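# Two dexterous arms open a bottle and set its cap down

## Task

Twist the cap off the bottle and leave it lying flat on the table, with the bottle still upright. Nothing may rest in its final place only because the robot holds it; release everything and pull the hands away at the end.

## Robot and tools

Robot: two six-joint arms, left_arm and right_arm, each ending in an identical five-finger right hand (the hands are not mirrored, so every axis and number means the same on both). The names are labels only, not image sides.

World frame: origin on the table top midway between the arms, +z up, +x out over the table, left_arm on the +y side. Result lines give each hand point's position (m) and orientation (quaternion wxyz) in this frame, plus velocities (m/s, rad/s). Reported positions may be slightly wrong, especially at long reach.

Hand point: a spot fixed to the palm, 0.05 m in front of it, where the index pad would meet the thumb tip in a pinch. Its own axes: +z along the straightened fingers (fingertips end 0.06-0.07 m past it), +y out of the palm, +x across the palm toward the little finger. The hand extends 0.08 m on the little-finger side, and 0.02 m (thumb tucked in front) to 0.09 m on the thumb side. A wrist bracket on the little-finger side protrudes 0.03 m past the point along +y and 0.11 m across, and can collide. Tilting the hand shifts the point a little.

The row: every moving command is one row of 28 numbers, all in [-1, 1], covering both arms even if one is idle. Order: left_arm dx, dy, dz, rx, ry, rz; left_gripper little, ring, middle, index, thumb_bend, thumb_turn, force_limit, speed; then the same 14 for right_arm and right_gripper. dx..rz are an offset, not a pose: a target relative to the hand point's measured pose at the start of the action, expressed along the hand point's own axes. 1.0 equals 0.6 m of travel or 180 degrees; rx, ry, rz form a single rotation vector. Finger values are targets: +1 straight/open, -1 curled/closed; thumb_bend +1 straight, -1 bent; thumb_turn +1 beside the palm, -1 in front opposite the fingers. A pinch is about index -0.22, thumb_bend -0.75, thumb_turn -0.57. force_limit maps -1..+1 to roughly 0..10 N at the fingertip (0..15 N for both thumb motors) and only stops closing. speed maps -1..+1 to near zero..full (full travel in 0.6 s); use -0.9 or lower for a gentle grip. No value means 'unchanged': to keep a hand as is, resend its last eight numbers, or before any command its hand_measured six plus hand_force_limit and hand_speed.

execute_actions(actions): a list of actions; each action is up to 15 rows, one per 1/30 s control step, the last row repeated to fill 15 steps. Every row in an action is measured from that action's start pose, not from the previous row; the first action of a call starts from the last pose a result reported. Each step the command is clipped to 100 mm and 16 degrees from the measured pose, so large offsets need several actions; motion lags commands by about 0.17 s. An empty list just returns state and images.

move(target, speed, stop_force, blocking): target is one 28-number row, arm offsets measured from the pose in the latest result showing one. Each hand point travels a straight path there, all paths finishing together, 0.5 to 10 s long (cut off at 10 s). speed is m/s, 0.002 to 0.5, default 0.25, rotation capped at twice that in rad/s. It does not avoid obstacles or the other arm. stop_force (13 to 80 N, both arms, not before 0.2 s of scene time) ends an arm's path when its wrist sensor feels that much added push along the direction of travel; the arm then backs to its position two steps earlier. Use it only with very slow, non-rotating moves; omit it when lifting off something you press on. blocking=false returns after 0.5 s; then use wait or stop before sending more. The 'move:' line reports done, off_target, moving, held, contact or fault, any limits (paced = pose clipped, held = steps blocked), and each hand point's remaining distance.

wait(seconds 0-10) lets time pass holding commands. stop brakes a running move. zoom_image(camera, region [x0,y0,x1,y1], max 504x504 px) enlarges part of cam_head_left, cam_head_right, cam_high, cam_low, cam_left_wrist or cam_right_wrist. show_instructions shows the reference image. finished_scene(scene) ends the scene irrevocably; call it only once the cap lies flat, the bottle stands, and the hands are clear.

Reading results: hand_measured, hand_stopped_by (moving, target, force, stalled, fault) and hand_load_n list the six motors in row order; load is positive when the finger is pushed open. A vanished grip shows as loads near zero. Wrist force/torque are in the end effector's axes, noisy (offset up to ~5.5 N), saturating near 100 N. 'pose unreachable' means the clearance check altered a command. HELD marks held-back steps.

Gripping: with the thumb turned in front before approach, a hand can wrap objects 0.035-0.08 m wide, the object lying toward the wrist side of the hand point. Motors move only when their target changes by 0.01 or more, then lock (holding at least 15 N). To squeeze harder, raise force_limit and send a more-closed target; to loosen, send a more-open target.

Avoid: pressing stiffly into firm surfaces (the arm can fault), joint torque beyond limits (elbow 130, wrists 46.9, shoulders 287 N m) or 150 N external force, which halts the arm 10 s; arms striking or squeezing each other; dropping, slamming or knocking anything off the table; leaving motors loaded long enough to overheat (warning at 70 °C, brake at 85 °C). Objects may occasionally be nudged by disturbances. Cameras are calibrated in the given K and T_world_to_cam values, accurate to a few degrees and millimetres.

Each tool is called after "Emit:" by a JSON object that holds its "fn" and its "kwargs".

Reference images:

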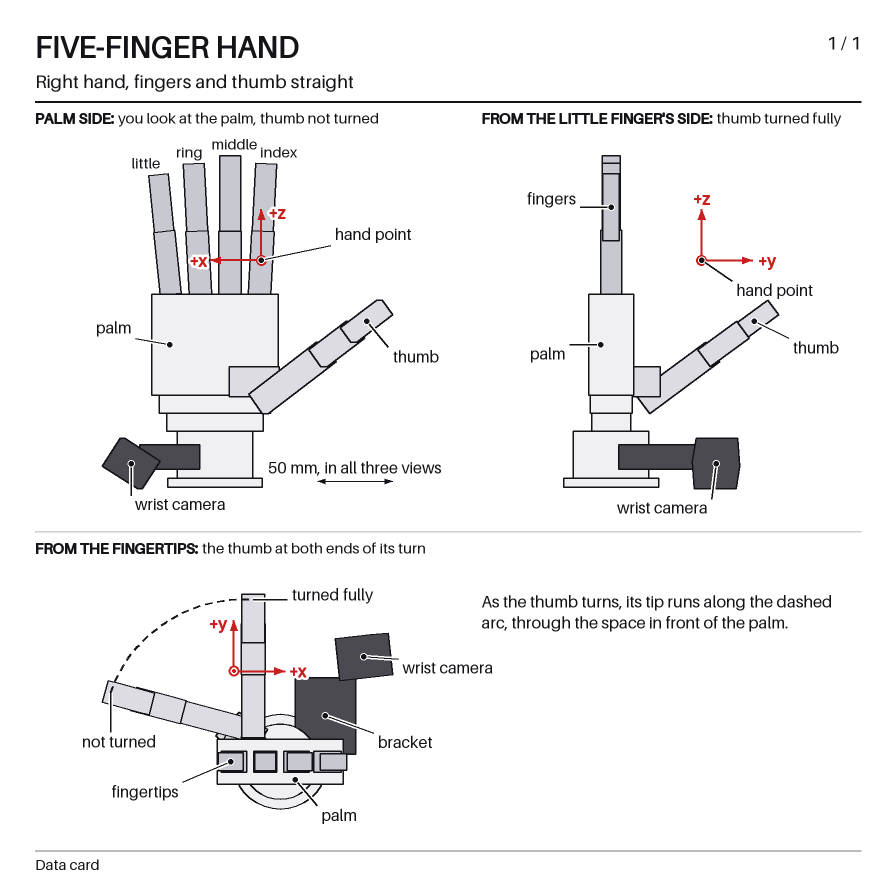

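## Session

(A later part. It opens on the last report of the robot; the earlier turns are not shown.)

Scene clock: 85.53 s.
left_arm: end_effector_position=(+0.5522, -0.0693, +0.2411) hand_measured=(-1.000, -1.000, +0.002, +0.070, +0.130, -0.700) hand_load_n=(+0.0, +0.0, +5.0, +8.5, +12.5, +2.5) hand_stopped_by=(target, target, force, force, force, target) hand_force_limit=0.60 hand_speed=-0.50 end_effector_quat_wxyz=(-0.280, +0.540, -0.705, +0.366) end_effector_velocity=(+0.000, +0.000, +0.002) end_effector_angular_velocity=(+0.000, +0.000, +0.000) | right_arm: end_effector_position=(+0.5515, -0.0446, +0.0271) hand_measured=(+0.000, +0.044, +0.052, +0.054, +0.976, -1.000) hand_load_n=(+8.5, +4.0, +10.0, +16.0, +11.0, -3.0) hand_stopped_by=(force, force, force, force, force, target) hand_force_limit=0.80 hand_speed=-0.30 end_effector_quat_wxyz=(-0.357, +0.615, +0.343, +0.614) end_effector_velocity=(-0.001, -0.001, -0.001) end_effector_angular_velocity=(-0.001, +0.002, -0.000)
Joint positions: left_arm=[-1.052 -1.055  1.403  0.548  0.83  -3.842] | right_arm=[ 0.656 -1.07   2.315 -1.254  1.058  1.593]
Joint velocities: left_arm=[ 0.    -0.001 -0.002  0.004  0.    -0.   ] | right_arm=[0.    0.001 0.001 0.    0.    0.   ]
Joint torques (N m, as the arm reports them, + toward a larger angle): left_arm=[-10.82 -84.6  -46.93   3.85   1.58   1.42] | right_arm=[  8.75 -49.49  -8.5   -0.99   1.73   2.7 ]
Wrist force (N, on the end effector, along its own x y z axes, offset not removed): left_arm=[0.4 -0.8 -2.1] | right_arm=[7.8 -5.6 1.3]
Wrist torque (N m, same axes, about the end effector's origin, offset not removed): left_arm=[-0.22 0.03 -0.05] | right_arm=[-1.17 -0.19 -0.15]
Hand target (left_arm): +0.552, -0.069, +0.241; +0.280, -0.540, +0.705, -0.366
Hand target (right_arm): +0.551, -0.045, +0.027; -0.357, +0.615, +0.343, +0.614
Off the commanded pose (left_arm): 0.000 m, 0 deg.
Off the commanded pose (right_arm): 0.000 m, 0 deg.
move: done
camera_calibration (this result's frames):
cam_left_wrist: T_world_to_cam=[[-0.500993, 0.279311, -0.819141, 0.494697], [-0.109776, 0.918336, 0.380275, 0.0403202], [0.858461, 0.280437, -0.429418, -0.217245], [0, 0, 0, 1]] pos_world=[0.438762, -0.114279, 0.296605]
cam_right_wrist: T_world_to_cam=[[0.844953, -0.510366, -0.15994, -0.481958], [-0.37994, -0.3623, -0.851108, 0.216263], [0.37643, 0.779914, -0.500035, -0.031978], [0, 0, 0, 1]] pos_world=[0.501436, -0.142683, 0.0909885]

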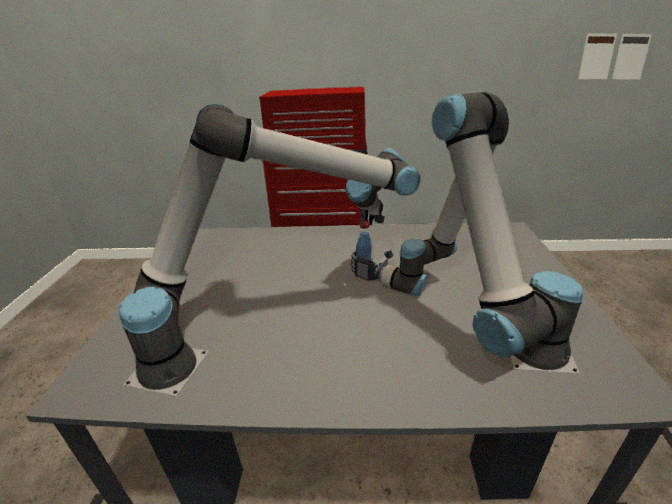

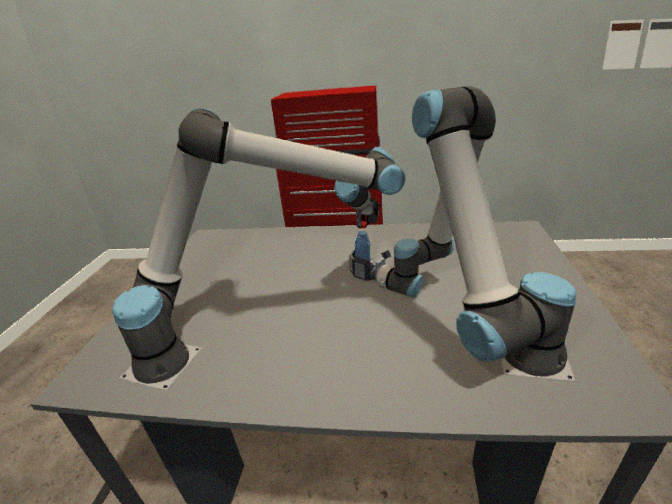

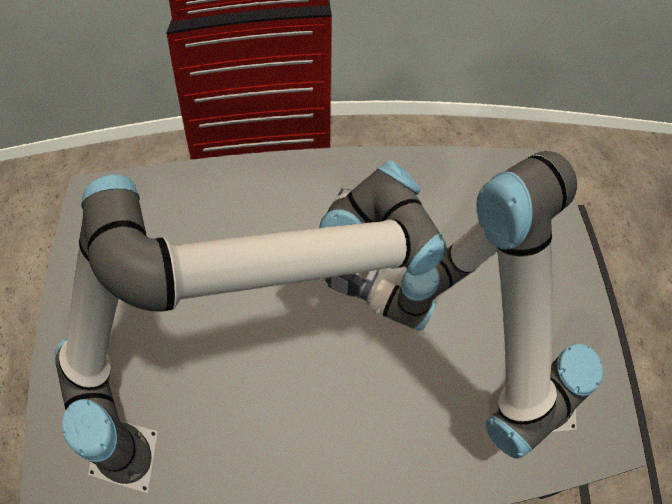

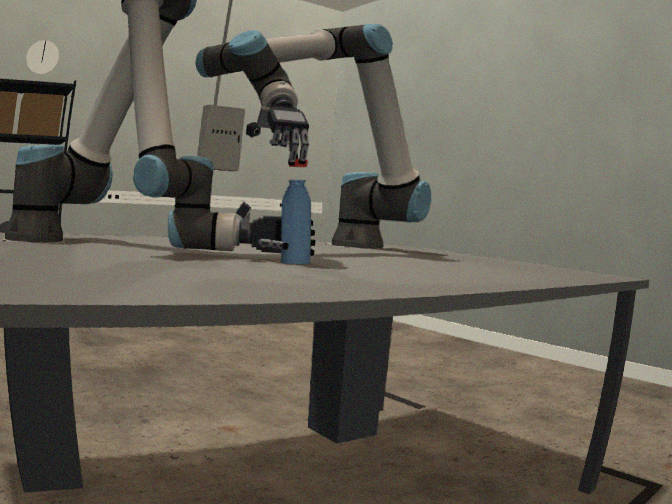

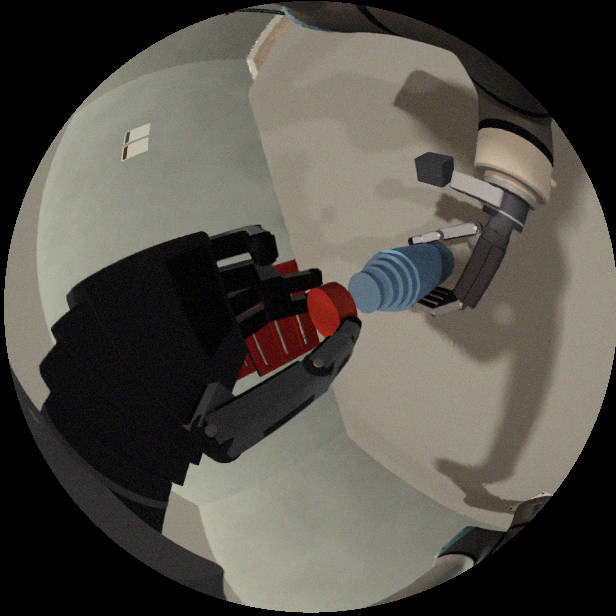

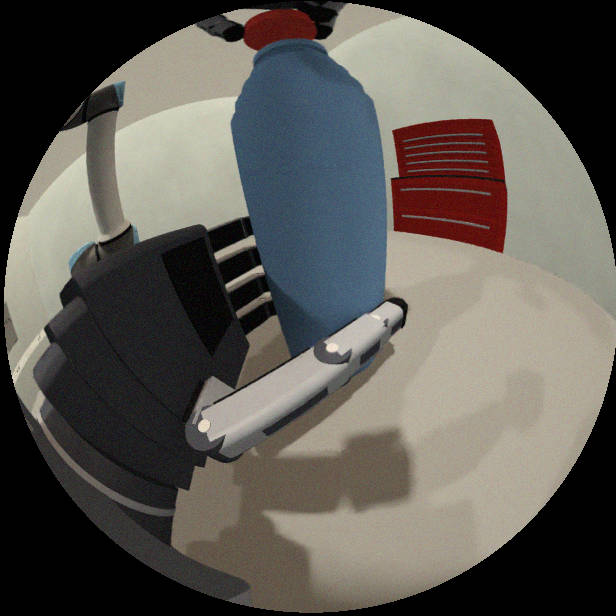

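Emit:
{"fn": "move", "kwargs": {"target": [-0.417,0,0,0,0,0,-1,-1,-0.6,-0.6,-1,-0.7,0.6,-0.5, 0,0,0,0,0,0,1,1,1,1,1,-1,0.8,0], "speed": 0.2}}

Emit:
{"fn": "move", "kwargs": {"target": [0,0.258,0.184,0,0,0,-1,-1,-0.6,-0.6,-1,-0.7,0.6,-0.5, 0.01,-0.164,-0.114,0,0,0,1,1,1,1,1,-1,0.8,0], "speed": 0.15}}

Emit:
{"fn": "move", "kwargs": {"target": [0,0.054,0.039,0,0,0,-1,-1,-0.6,-0.6,-1,-0.7,0.6,-0.5, 0,0,0,0,0,0,1,1,1,1,1,-1,0.8,0], "speed": 0.015, "stop_force": 13}}

Emit:
{"fn": "execute_actions", "kwargs": {"actions": [[[0,0,0,0,0,0,-1,-1,0.4,0.4,0.4,-0.7,0.6,0, 0,0,0,0,0,0,1,1,1,1,1,-1,0.8,0]],[[0,0,0,0,0,0,-1,-1,0.4,0.4,0.4,-0.7,0.6,0, 0,0,0,0,0,0,1,1,1,1,1,-1,0.8,0]]]}}

Emit:
{"fn": "move", "kwargs": {"target": [0,-0.27,-0.19,0,0,0,-1,-1,0.4,0.4,0.4,-0.7,0.6,0, 0.3,0,-0.2,0,0,0,1,1,1,1,1,-1,0.8,0], "speed": 0.2}}

Scene clock: 87.87 s.
left_arm: end_effector_position=(+0.6174, +0.1719, +0.2411) hand_measured=(-1.000, -1.000, +0.002, +0.070, +0.130, -0.700) hand_load_n=(+0.0, +0.0, +5.0, +8.5, +12.5, +2.5) hand_stopped_by=(target, target, force, force, force, target) hand_force_limit=0.60 hand_speed=-0.50 end_effector_quat_wxyz=(-0.280, +0.540, -0.705, +0.366) end_effector_velocity=(+0.001, +0.002, +0.001) end_effector_angular_velocity=(-0.002, -0.001, -0.001) | right_arm: end_effector_position=(+0.5515, -0.0446, +0.0271) hand_measured=(+1.000, +1.000, +1.000, +1.000, +1.000, -1.000) hand_load_n=(+0.0, +0.0, +0.0, +0.0, +0.0, +0.0) hand_stopped_by=(target, target, target, target, target, target) hand_force_limit=0.80 hand_speed=0.00 end_effector_quat_wxyz=(-0.357, +0.615, +0.343, +0.614) end_effector_velocity=(-0.000, -0.000, -0.000) end_effector_angular_velocity=(-0.000, +0.000, +0.000)
Joint positions: left_arm=[-0.806 -1.3    1.733  0.322  0.998 -3.613] | right_arm=[ 0.656 -1.07   2.315 -1.254  1.058  1.593]
Joint velocities: left_arm=[ 0.004 -0.004  0.002 -0.003  0.003  0.004] | right_arm=[ 0. -0.  0. -0. -0. -0.]
Joint torques (N m, as the arm reports them, + toward a larger angle): left_arm=[ 11.04 -65.83 -29.55  -0.8    1.8    1.76] | right_arm=[  8.51 -48.38  -8.43  -0.81   2.2    2.32]
Wrist force (N, on the end effector, along its own x y z axes, offset not removed): left_arm=[-0.2 -0.9 -3.4] | right_arm=[2.9 -0.1 -5.1]
Wrist torque (N m, same axes, about the end effector's origin, offset not removed): left_arm=[-0.17 0.16 0.03] | right_arm=[0.09 -0.04 0.24]
Hand target (left_arm): +0.618, +0.172, +0.241; +0.280, -0.540, +0.705, -0.366
Hand target (right_arm): +0.551, -0.045, +0.027; -0.357, +0.615, +0.343, +0.614
Off the commanded pose (left_arm): 0.000 m, 0 deg.
Off the commanded pose (right_arm): 0.000 m, 0 deg.
move: done
camera_calibration (this result's frames):
cam_left_wrist: T_world_to_cam=[[-0.501094, 0.279354, -0.819064, 0.460108], [-0.10988, 0.918267, 0.380411, -0.173929], [0.858389, 0.28062, -0.429443, -0.340898], [0, 0, 0, 1]] pos_world=[0.504069, 0.126843, 0.296626]
cam_right_wrist: T_world_to_cam=[[0.844953, -0.510366, -0.15994, -0.481958], [-0.37994, -0.3623, -0.851108, 0.216263], [0.37643, 0.779914, -0.500035, -0.0319781], [0, 0, 0, 1]] pos_world=[0.501436, -0.142683, 0.0909885]

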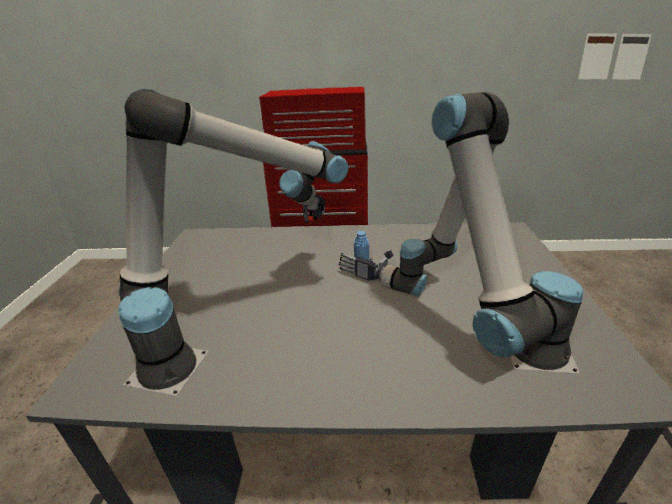

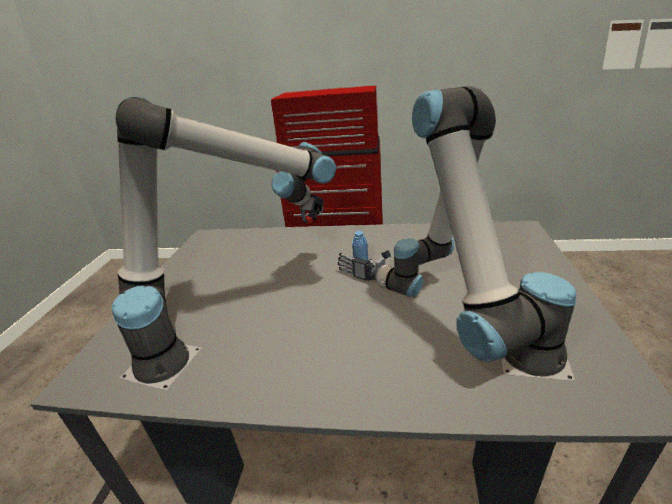

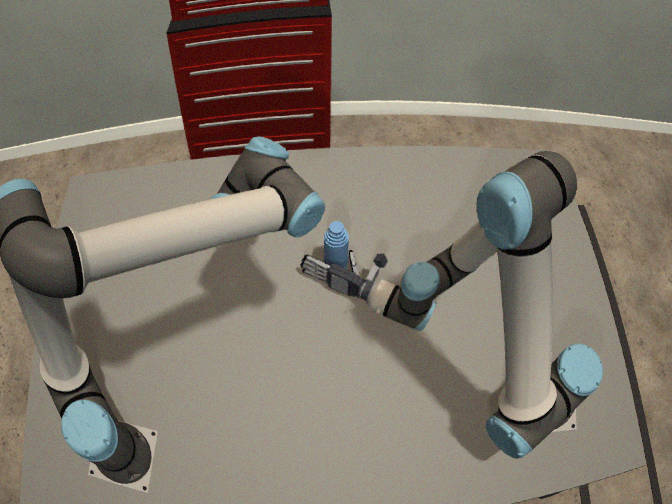

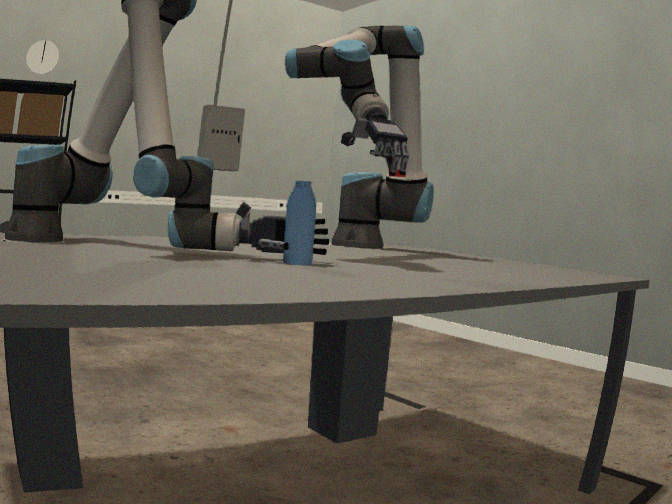

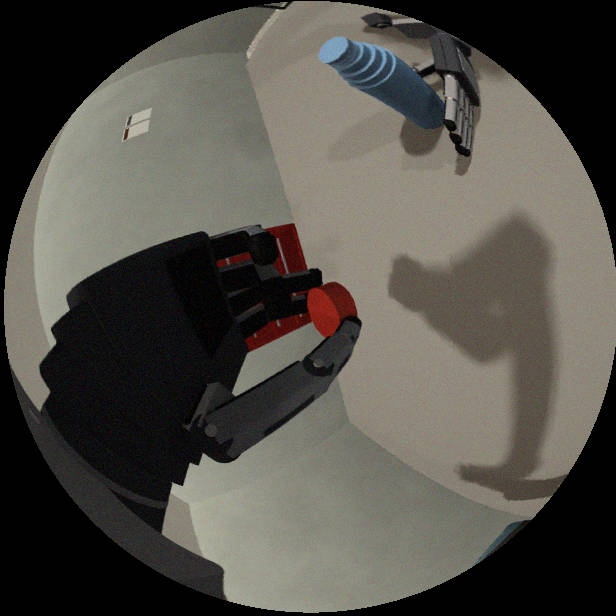

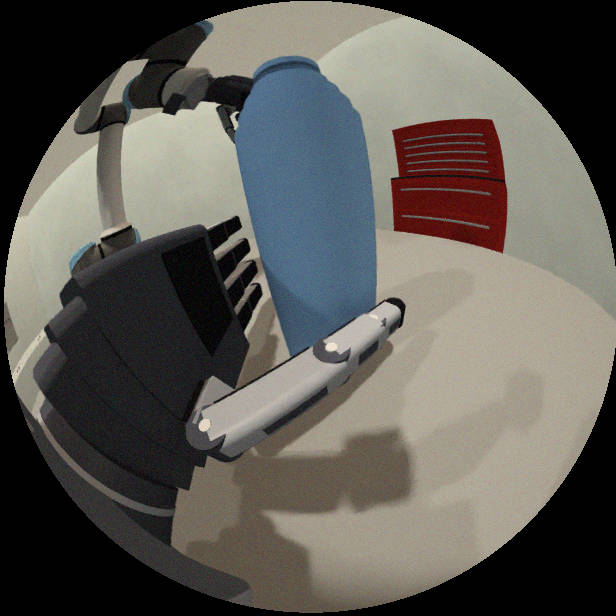

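Scene clock: 89.73 s.
left_arm: end_effector_position=(+0.6184, +0.1717, +0.0514) hand_measured=(-1.000, -1.000, +0.002, +0.070, +0.130, -0.700) hand_load_n=(+0.0, +0.0, +5.0, +8.5, +12.5, +2.5) hand_stopped_by=(target, target, force, force, force, target) hand_force_limit=0.60 hand_speed=-0.50 end_effector_quat_wxyz=(-0.280, +0.540, -0.705, +0.366) end_effector_velocity=(+0.001, -0.000, -0.001) end_effector_angular_velocity=(-0.002, -0.002, +0.000) | right_arm: end_effector_position=(+0.4322, -0.0533, +0.0341) hand_measured=(+1.000, +1.000, +1.000, +1.000, +1.000, -1.000) hand_load_n=(+0.0, +0.0, +0.0, +0.0, +0.0, +0.0) hand_stopped_by=(target, target, target, target, target, target) hand_force_limit=0.80 hand_speed=0.00 end_effector_quat_wxyz=(-0.357, +0.615, +0.343, +0.614) end_effector_velocity=(-0.001, +0.000, +0.000) end_effector_angular_velocity=(-0.000, -0.000, -0.000)
Joint positions: left_arm=[-0.805 -1.121  1.874  0.002  0.999 -3.613] | right_arm=[ 0.791 -1.14   2.462 -1.33   1.194  1.592]
Joint velocities: left_arm=[ 0.001  0.001  0.    -0.004 -0.     0.   ] | right_arm=[ 0.002 -0.     0.001 -0.001  0.002 -0.   ]
Joint torques (N m, as the arm reports them, + toward a larger angle): left_arm=[ 11.99 -54.7  -20.47  -0.01   1.73   1.51] | right_arm=[ 16.89 -60.89   0.17  -5.23   2.91  -4.17]
Wrist force (N, on the end effector, along its own x y z axes, offset not removed): left_arm=[-0.2 -0.6 -4.5] | right_arm=[1.3 1.7 4.0]
Wrist torque (N m, same axes, about the end effector's origin, offset not removed): left_arm=[0.02 0.09 -0.07] | right_arm=[-0.02 -0.08 0.40]
Hand target (left_arm): +0.618, +0.172, +0.051; +0.280, -0.540, +0.705, -0.366
Hand target (right_arm): +0.432, -0.053, +0.034; -0.357, +0.615, +0.343, +0.614
Off the commanded pose (left_arm): 0.000 m, 0 deg.
Off the commanded pose (right_arm): 0.000 m, 0 deg.
move: done
camera_calibration (this result's frames):
cam_left_wrist: T_world_to_cam=[[-0.50112, 0.27935, -0.81905, 0.305252], [-0.109885, 0.918263, 0.380419, -0.101506], [0.858373, 0.280637, -0.429463, -0.423181], [0, 0, 0, 1]] pos_world=[0.50506, 0.126698, 0.106891]
cam_right_wrist: T_world_to_cam=[[0.844977, -0.51037, -0.159801, -0.384482], [-0.37986, -0.362418, -0.851093, 0.173697], [0.376458, 0.779856, -0.500104, 0.0232024], [0, 0, 0, 1]] pos_world=[0.382124, -0.151372, 0.0979952]

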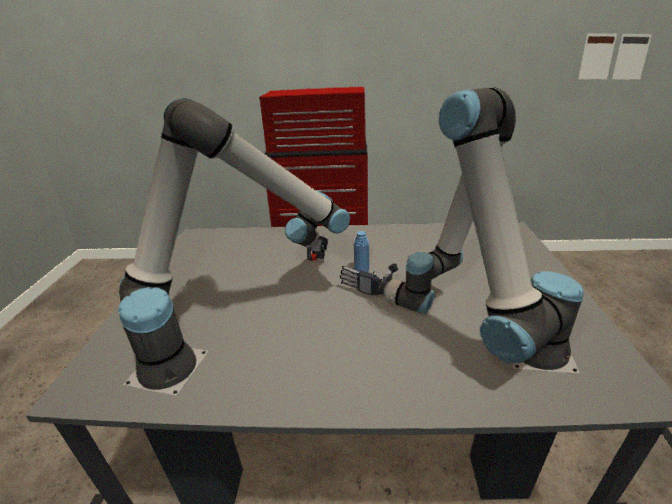

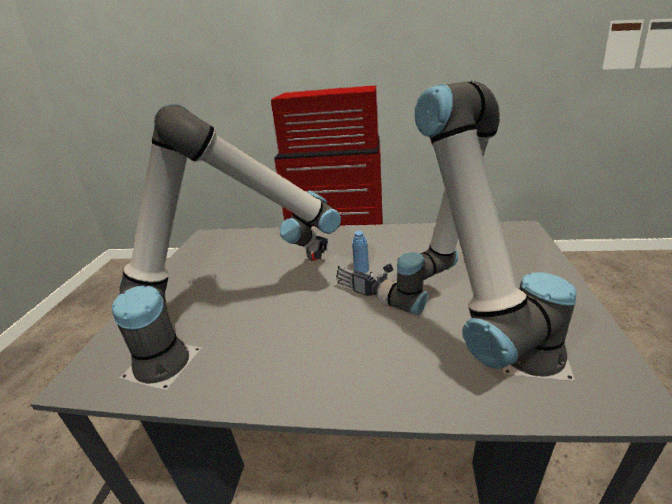

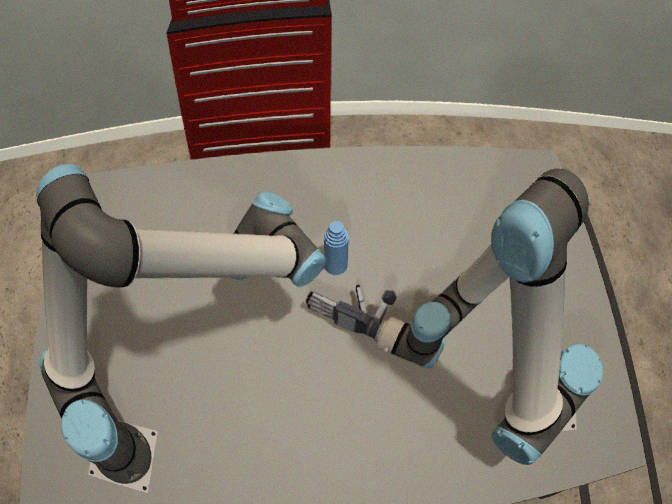

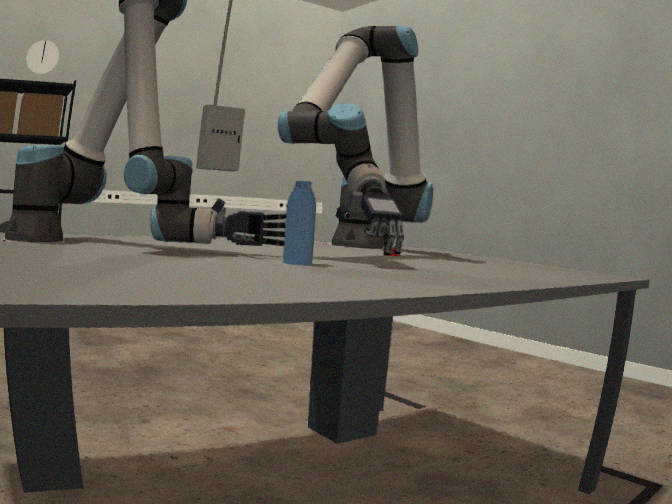

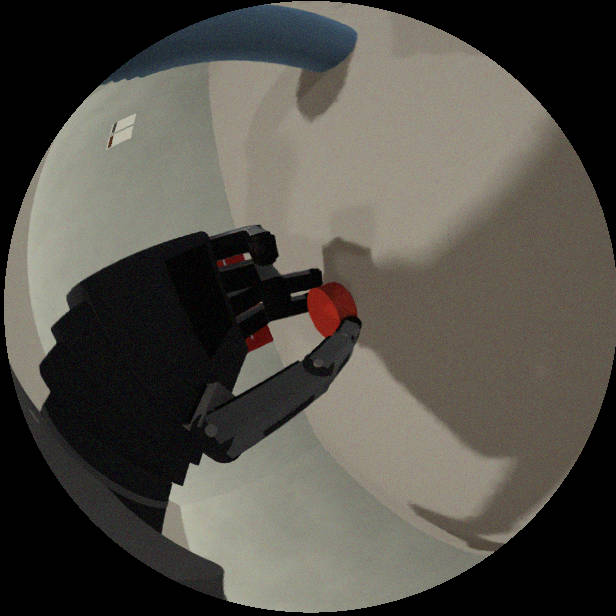

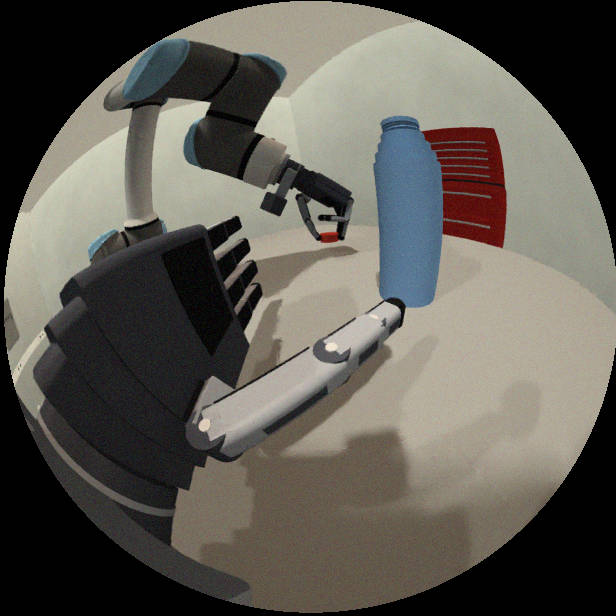

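Scene clock: 92.10 s.
left_arm: end_effector_position=(+0.6188, +0.1717, +0.0221) hand_measured=(-1.000, -1.000, +0.000, +0.070, +0.132, -0.700) hand_load_n=(+0.0, +0.0, +3.0, +7.5, +13.5, +3.0) hand_stopped_by=(target, target, force, force, force, target) hand_force_limit=0.60 hand_speed=-0.50 end_effector_quat_wxyz=(-0.280, +0.540, -0.705, +0.366) end_effector_velocity=(-0.001, +0.001, +0.004) end_effector_angular_velocity=(+0.002, +0.001, +0.000) | right_arm: end_effector_position=(+0.4321, -0.0533, +0.0341) hand_measured=(+1.000, +1.000, +1.000, +1.000, +1.000, -1.000) hand_load_n=(+0.0, +0.0, +0.0, +0.0, +0.0, +0.0) hand_stopped_by=(target, target, target, target, target, target) hand_force_limit=0.80 hand_speed=0.00 end_effector_quat_wxyz=(-0.357, +0.615, +0.343, +0.614) end_effector_velocity=(+0.001, +0.001, +0.001) end_effector_angular_velocity=(+0.002, -0.002, +0.000)
Joint positions: left_arm=[-0.804 -1.086  1.886 -0.046  0.999 -3.612] | right_arm=[ 0.791 -1.14   2.462 -1.33   1.194  1.592]
Joint velocities: left_arm=[-0.    -0.006 -0.     0.009 -0.    -0.   ] | right_arm=[ 0.    -0.001 -0.002  0.     0.    -0.   ]
Joint torques (N m, as the arm reports them, + toward a larger angle): left_arm=[  8.17 -58.54 -21.67   4.37   2.37  -0.02] | right_arm=[-14.97 -31.8  -24.72   0.66  -3.73  -4.  ]
Wrist force (N, on the end effector, along its own x y z axes, offset not removed): left_arm=[-0.5 -17.3 -12.8] | right_arm=[-4.0 -0.2 1.8]
Wrist torque (N m, same axes, about the end effector's origin, offset not removed): left_arm=[0.15 0.23 -0.32] | right_arm=[-0.38 0.79 0.02]
Hand target (left_arm): +0.619, +0.172, +0.023; +0.280, -0.540, +0.705, -0.366
Hand target (right_arm): +0.432, -0.053, +0.034; -0.357, +0.615, +0.343, +0.614
Off the commanded pose (left_arm): 0.011 m, 0 deg.
Off the commanded pose (right_arm): 0.000 m, 0 deg.
move: contact (left_arm)
camera_calibration (this result's frames):
cam_left_wrist: T_world_to_cam=[[-0.50106, 0.279282, -0.81911, 0.281382], [-0.109938, 0.918286, 0.380348, -0.090235], [0.858401, 0.280628, -0.429413, -0.436074], [0, 0, 0, 1]] pos_world=[0.505395, 0.126651, 0.0775479]
cam_right_wrist: T_world_to_cam=[[0.844979, -0.510369, -0.159795, -0.384482], [-0.37985, -0.362411, -0.851101, 0.173694], [0.376464, 0.77986, -0.500093, 0.0232034], [0, 0, 0, 1]] pos_world=[0.382121, -0.151374, 0.0979963]

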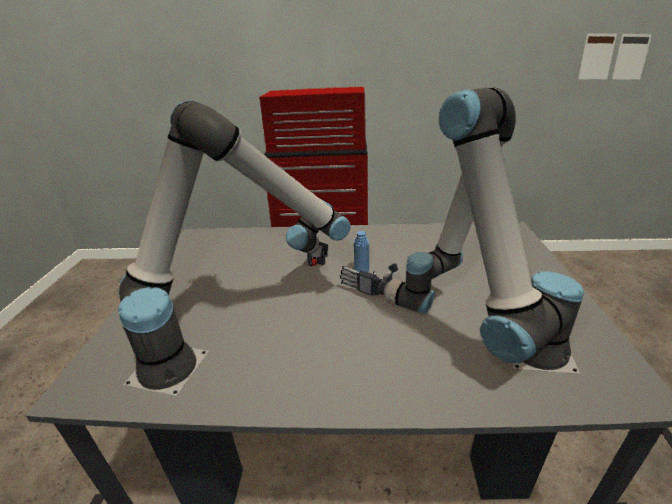

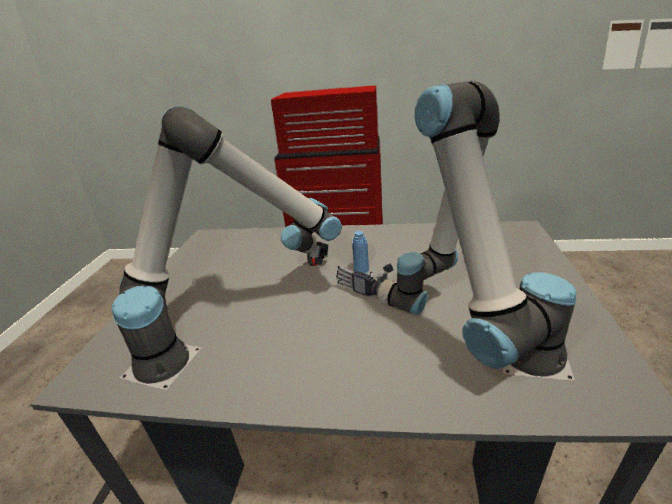

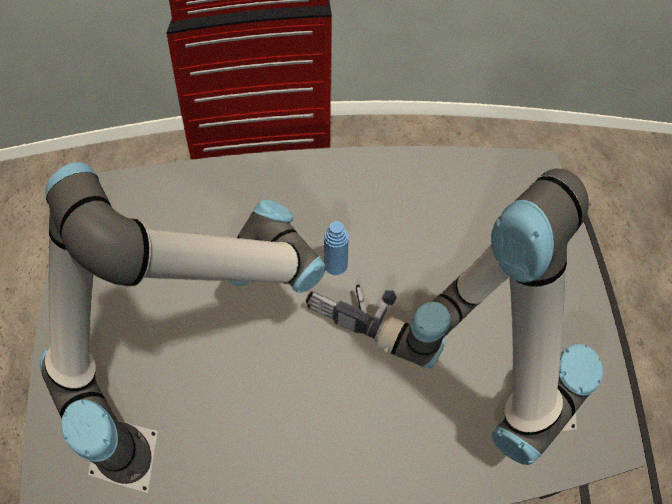

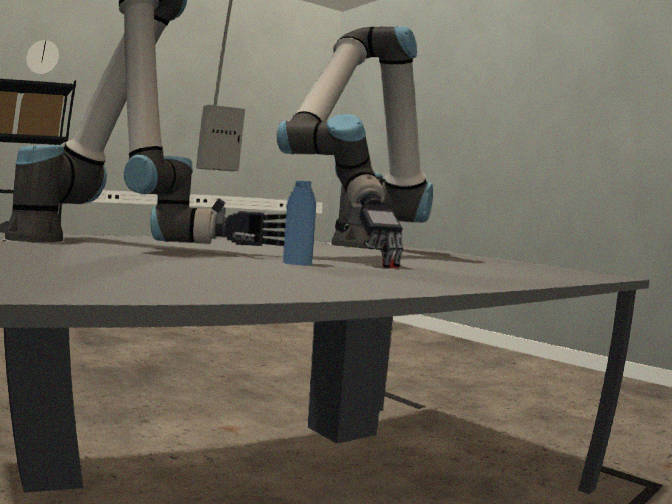

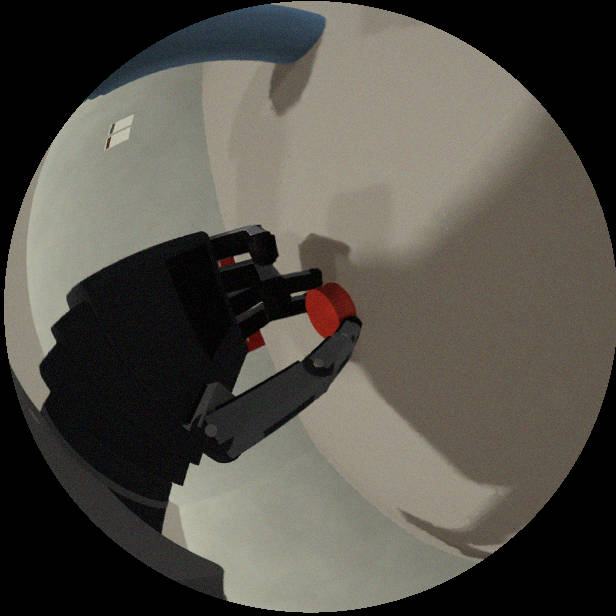

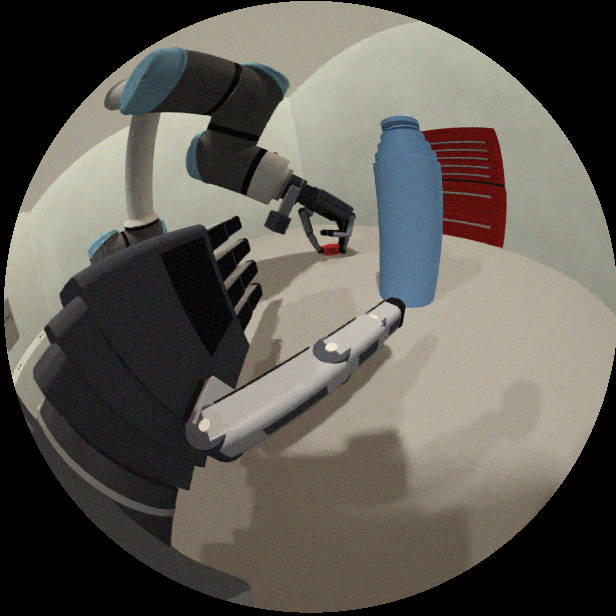

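Scene clock: 93.10 s.
left_arm: end_effector_position=(+0.6188, +0.1717, +0.0221) hand_measured=(-1.000, -1.000, +0.034, +0.400, +0.400, -0.700) hand_load_n=(+0.0, +0.0, -12.0, +0.0, +0.0, +0.0) hand_stopped_by=(target, target, stalled, target, target, target) hand_force_limit=0.60 hand_speed=0.00 end_effector_quat_wxyz=(-0.280, +0.540, -0.705, +0.366) end_effector_velocity=(-0.000, +0.001, -0.001) end_effector_angular_velocity=(+0.001, +0.001, +0.001) | right_arm: end_effector_position=(+0.4322, -0.0533, +0.0341) hand_measured=(+1.000, +1.000, +1.000, +1.000, +1.000, -1.000) hand_load_n=(+0.0, +0.0, +0.0, +0.0, +0.0, +0.0) hand_stopped_by=(target, target, target, target, target, target) hand_force_limit=0.80 hand_speed=0.00 end_effector_quat_wxyz=(-0.357, +0.615, +0.343, +0.614) end_effector_velocity=(-0.001, -0.000, +0.000) end_effector_angular_velocity=(+0.000, -0.000, +0.000)
Joint positions: left_arm=[-0.804 -1.086  1.886 -0.046  0.999 -3.612] | right_arm=[ 0.791 -1.14   2.462 -1.33   1.194  1.592]
Joint velocities: left_arm=[ 0.     0.001  0.001 -0.    -0.    -0.   ] | right_arm=[ 0.001 -0.     0.001 -0.001  0.     0.   ]
Joint torques (N m, as the arm reports them, + toward a larger angle): left_arm=[  8.06 -42.66 -21.76   0.48   2.3   -0.17] | right_arm=[-14.44 -31.27 -26.07   0.93  -3.51  -4.04]
Wrist force (N, on the end effector, along its own x y z axes, offset not removed): left_arm=[-3.7 -15.3 -21.7] | right_arm=[0.1 -3.4 -4.4]
Wrist torque (N m, same axes, about the end effector's origin, offset not removed): left_arm=[0.36 1.14 -0.52] | right_arm=[-0.39 0.27 0.19]
Hand target (left_arm): +0.619, +0.172, +0.022; +0.280, -0.540, +0.705, -0.366
Hand target (right_arm): +0.432, -0.053, +0.034; -0.357, +0.615, +0.343, +0.614
Off the commanded pose (left_arm): 0.000 m, 0 deg.
Off the commanded pose (right_arm): 0.000 m, 0 deg.
Step readings (end_effector_position; steps 1 to 15: 1st action; 16 to 30: 2nd action):
0: left_arm (+0.6188, +0.1717, +0.0221) | right_arm (+0.4321, -0.0533, +0.0341)
1: left_arm (+0.6187, +0.1717, +0.0222) | right_arm (+0.4322, -0.0533, +0.0341)
2: left_arm (+0.6187, +0.1717, +0.0222) | right_arm (+0.4322, -0.0533, +0.0341)
4: left_arm (+0.6187, +0.1717, +0.0222) | right_arm (+0.4322, -0.0533, +0.0341)
8: left_arm (+0.6187, +0.1717, +0.0222) | right_arm (+0.4322, -0.0533, +0.0341)
15: left_arm (+0.6188, +0.1717, +0.0221) | right_arm (+0.4322, -0.0533, +0.0341)
16: left_arm (+0.6188, +0.1717, +0.0221) | right_arm (+0.4322, -0.0533, +0.0341)
17: left_arm (+0.6188, +0.1717, +0.0221) | right_arm (+0.4322, -0.0533, +0.0341)
19: left_arm (+0.6188, +0.1717, +0.0221) | right_arm (+0.4322, -0.0533, +0.0341)
23: left_arm (+0.6188, +0.1717, +0.0221) | right_arm (+0.4322, -0.0533, +0.0341)
30: end_effector_position above
camera_calibration (this result's frames):
cam_left_wrist: T_world_to_cam=[[-0.501071, 0.279299, -0.819097, 0.281398], [-0.109933, 0.918278, 0.380368, -0.0902552], [0.858395, 0.280637, -0.429419, -0.436059], [0, 0, 0, 1]] pos_world=[0.50539, 0.12666, 0.0775705]
cam_right_wrist: T_world_to_cam=[[0.844979, -0.510368, -0.159794, -0.384482], [-0.379848, -0.362409, -0.851102, 0.173695], [0.376465, 0.779861, -0.500091, 0.023202], [0, 0, 0, 1]] pos_world=[0.382122, -0.151373, 0.0979972]

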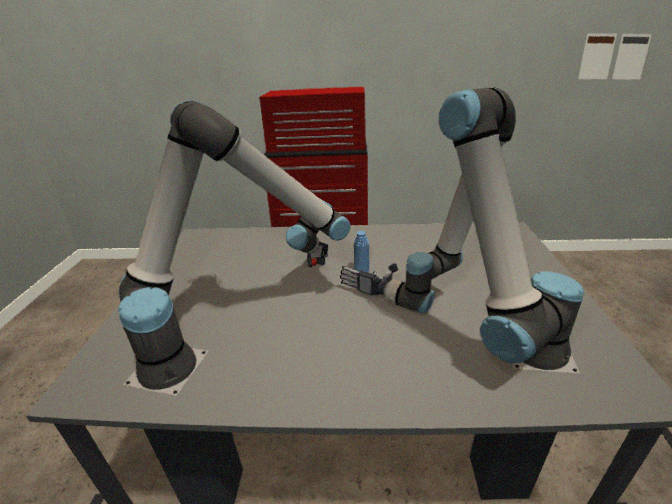

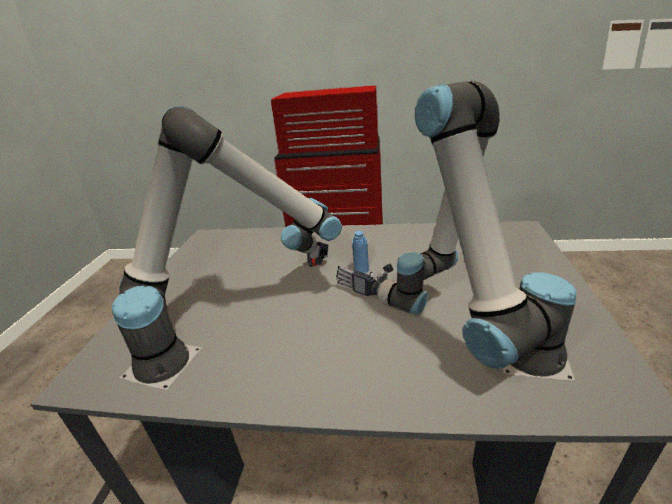

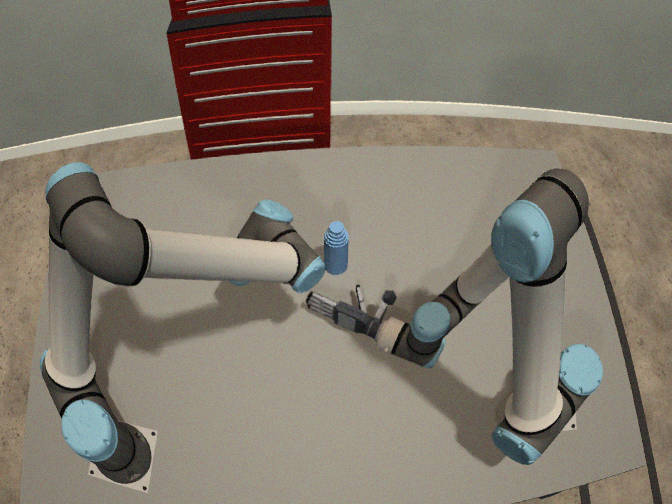

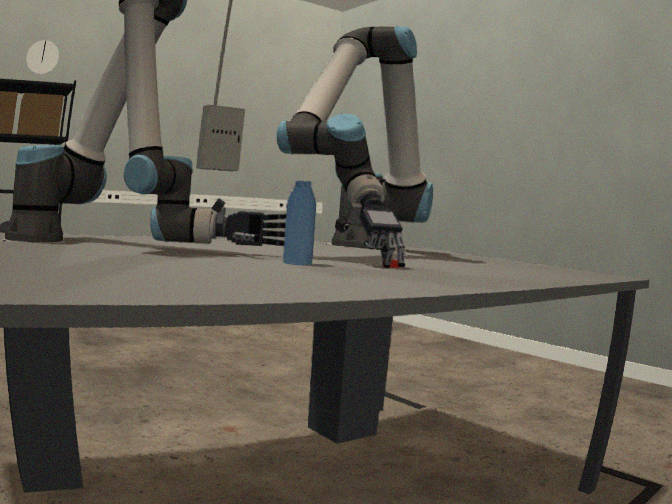

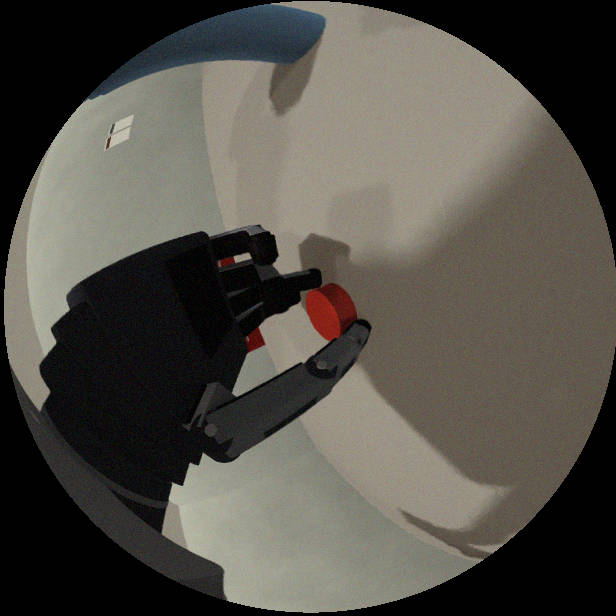

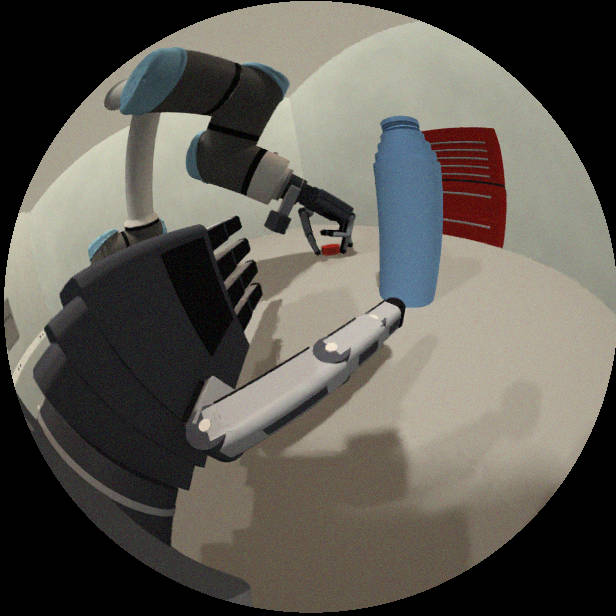

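Scene clock: 94.87 s.
left_arm: end_effector_position=(+0.6189, +0.1716, +0.2199) hand_measured=(-1.000, -1.000, +0.036, +0.400, +0.400, -0.700) hand_load_n=(+0.0, +0.0, +0.0, +0.0, +0.0, +0.0) hand_stopped_by=(target, target, stalled, target, target, target) hand_force_limit=0.60 hand_speed=0.00 end_effector_quat_wxyz=(-0.280, +0.540, -0.705, +0.366) end_effector_velocity=(-0.000, +0.000, +0.002) end_effector_angular_velocity=(-0.000, -0.000, -0.000) | right_arm: end_effector_position=(+0.3728, -0.1595, +0.2131) hand_measured=(+1.000, +1.000, +1.000, +1.000, +1.000, -1.000) hand_load_n=(+0.0, +0.0, +0.0, +0.0, +0.0, +0.0) hand_stopped_by=(target, target, target, target, target, target) hand_force_limit=0.80 hand_speed=0.00 end_effector_quat_wxyz=(-0.357, +0.615, +0.343, +0.614) end_effector_velocity=(+0.000, -0.001, +0.004) end_effector_angular_velocity=(-0.000, -0.001, +0.002)
Joint positions: left_arm=[-0.804 -1.283  1.751  0.286  0.999 -3.612] | right_arm=[ 0.618 -1.79   2.606 -0.825  1.02   1.594]
Joint velocities: left_arm=[-0.    -0.002 -0.001  0.003  0.    -0.   ] | right_arm=[-0.006 -0.012 -0.002  0.013 -0.007 -0.001]
Joint torques (N m, as the arm reports them, + toward a larger angle): left_arm=[-10.21 -67.13 -45.65   2.93  -3.41  -2.26] | right_arm=[-15.33 -23.46 -45.51   2.38  -3.25  -4.26]
Wrist force (N, on the end effector, along its own x y z axes, offset not removed): left_arm=[-0.3 1.1 -4.1] | right_arm=[0.7 3.7 -3.2]
Wrist torque (N m, same axes, about the end effector's origin, offset not removed): left_arm=[0.37 0.21 0.12] | right_arm=[0.66 0.07 0.37]
Hand target (left_arm): +0.619, +0.172, +0.220; +0.280, -0.540, +0.705, -0.366
Hand target (right_arm): +0.373, -0.160, +0.213; -0.357, +0.615, +0.343, +0.614
Off the commanded pose (left_arm): 0.000 m, 0 deg.
Off the commanded pose (right_arm): 0.000 m, 0 deg.
move: done
camera_calibration (this result's frames):
cam_left_wrist: T_world_to_cam=[[-0.501053, 0.279292, -0.81911, 0.443513], [-0.109935, 0.918284, 0.380355, -0.16535], [0.858406, 0.280627, -0.429405, -0.351222], [0, 0, 0, 1]] pos_world=[0.505536, 0.126531, 0.275362]
cam_right_wrist: T_world_to_cam=[[0.844878, -0.510475, -0.159988, -0.359801], [-0.379912, -0.361996, -0.851249, 0.265167], [0.376627, 0.779983, -0.499779, 0.217762], [0, 0, 0, 1]] pos_world=[0.322713, -0.257531, 0.276992]

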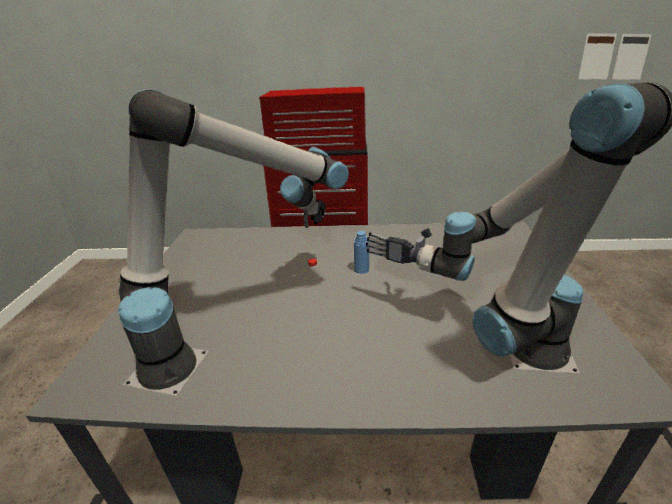

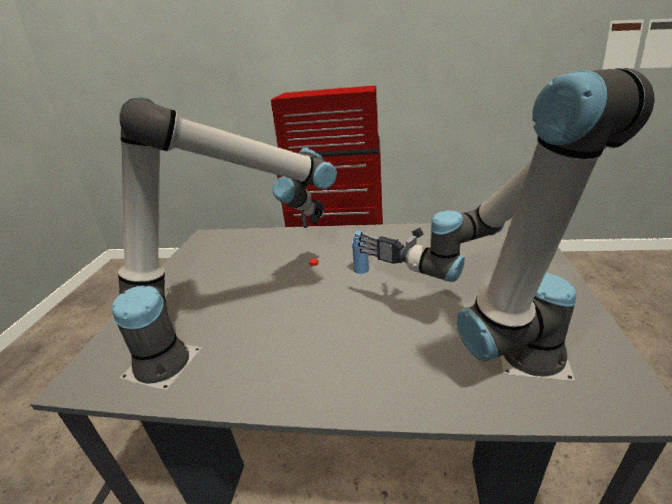

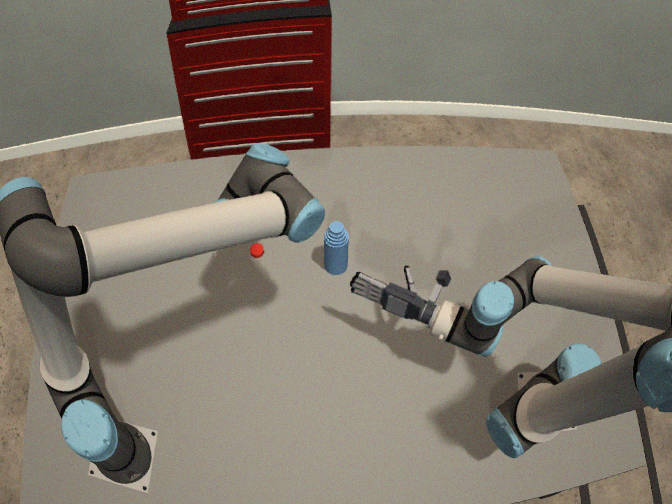

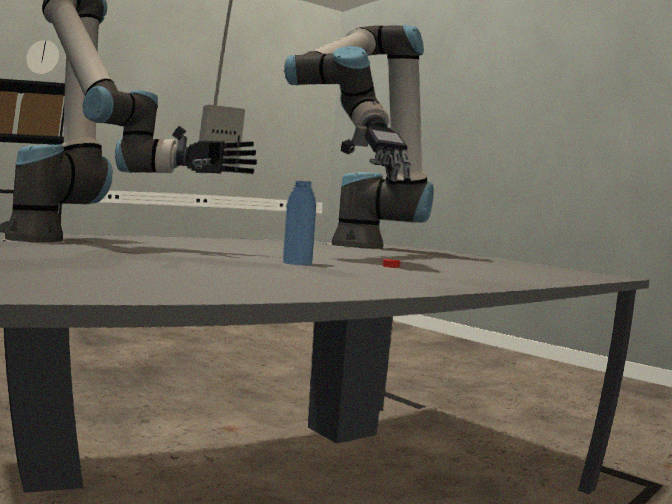

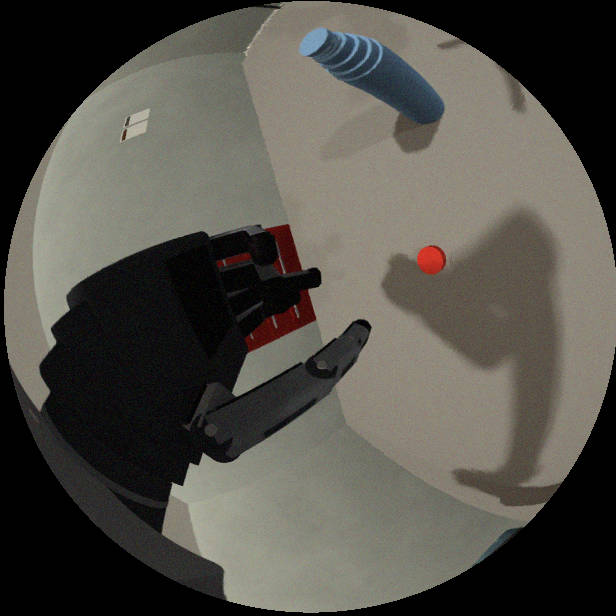

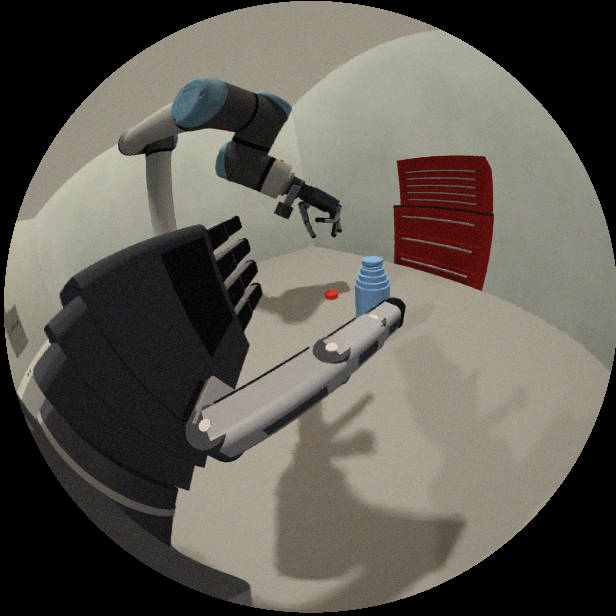

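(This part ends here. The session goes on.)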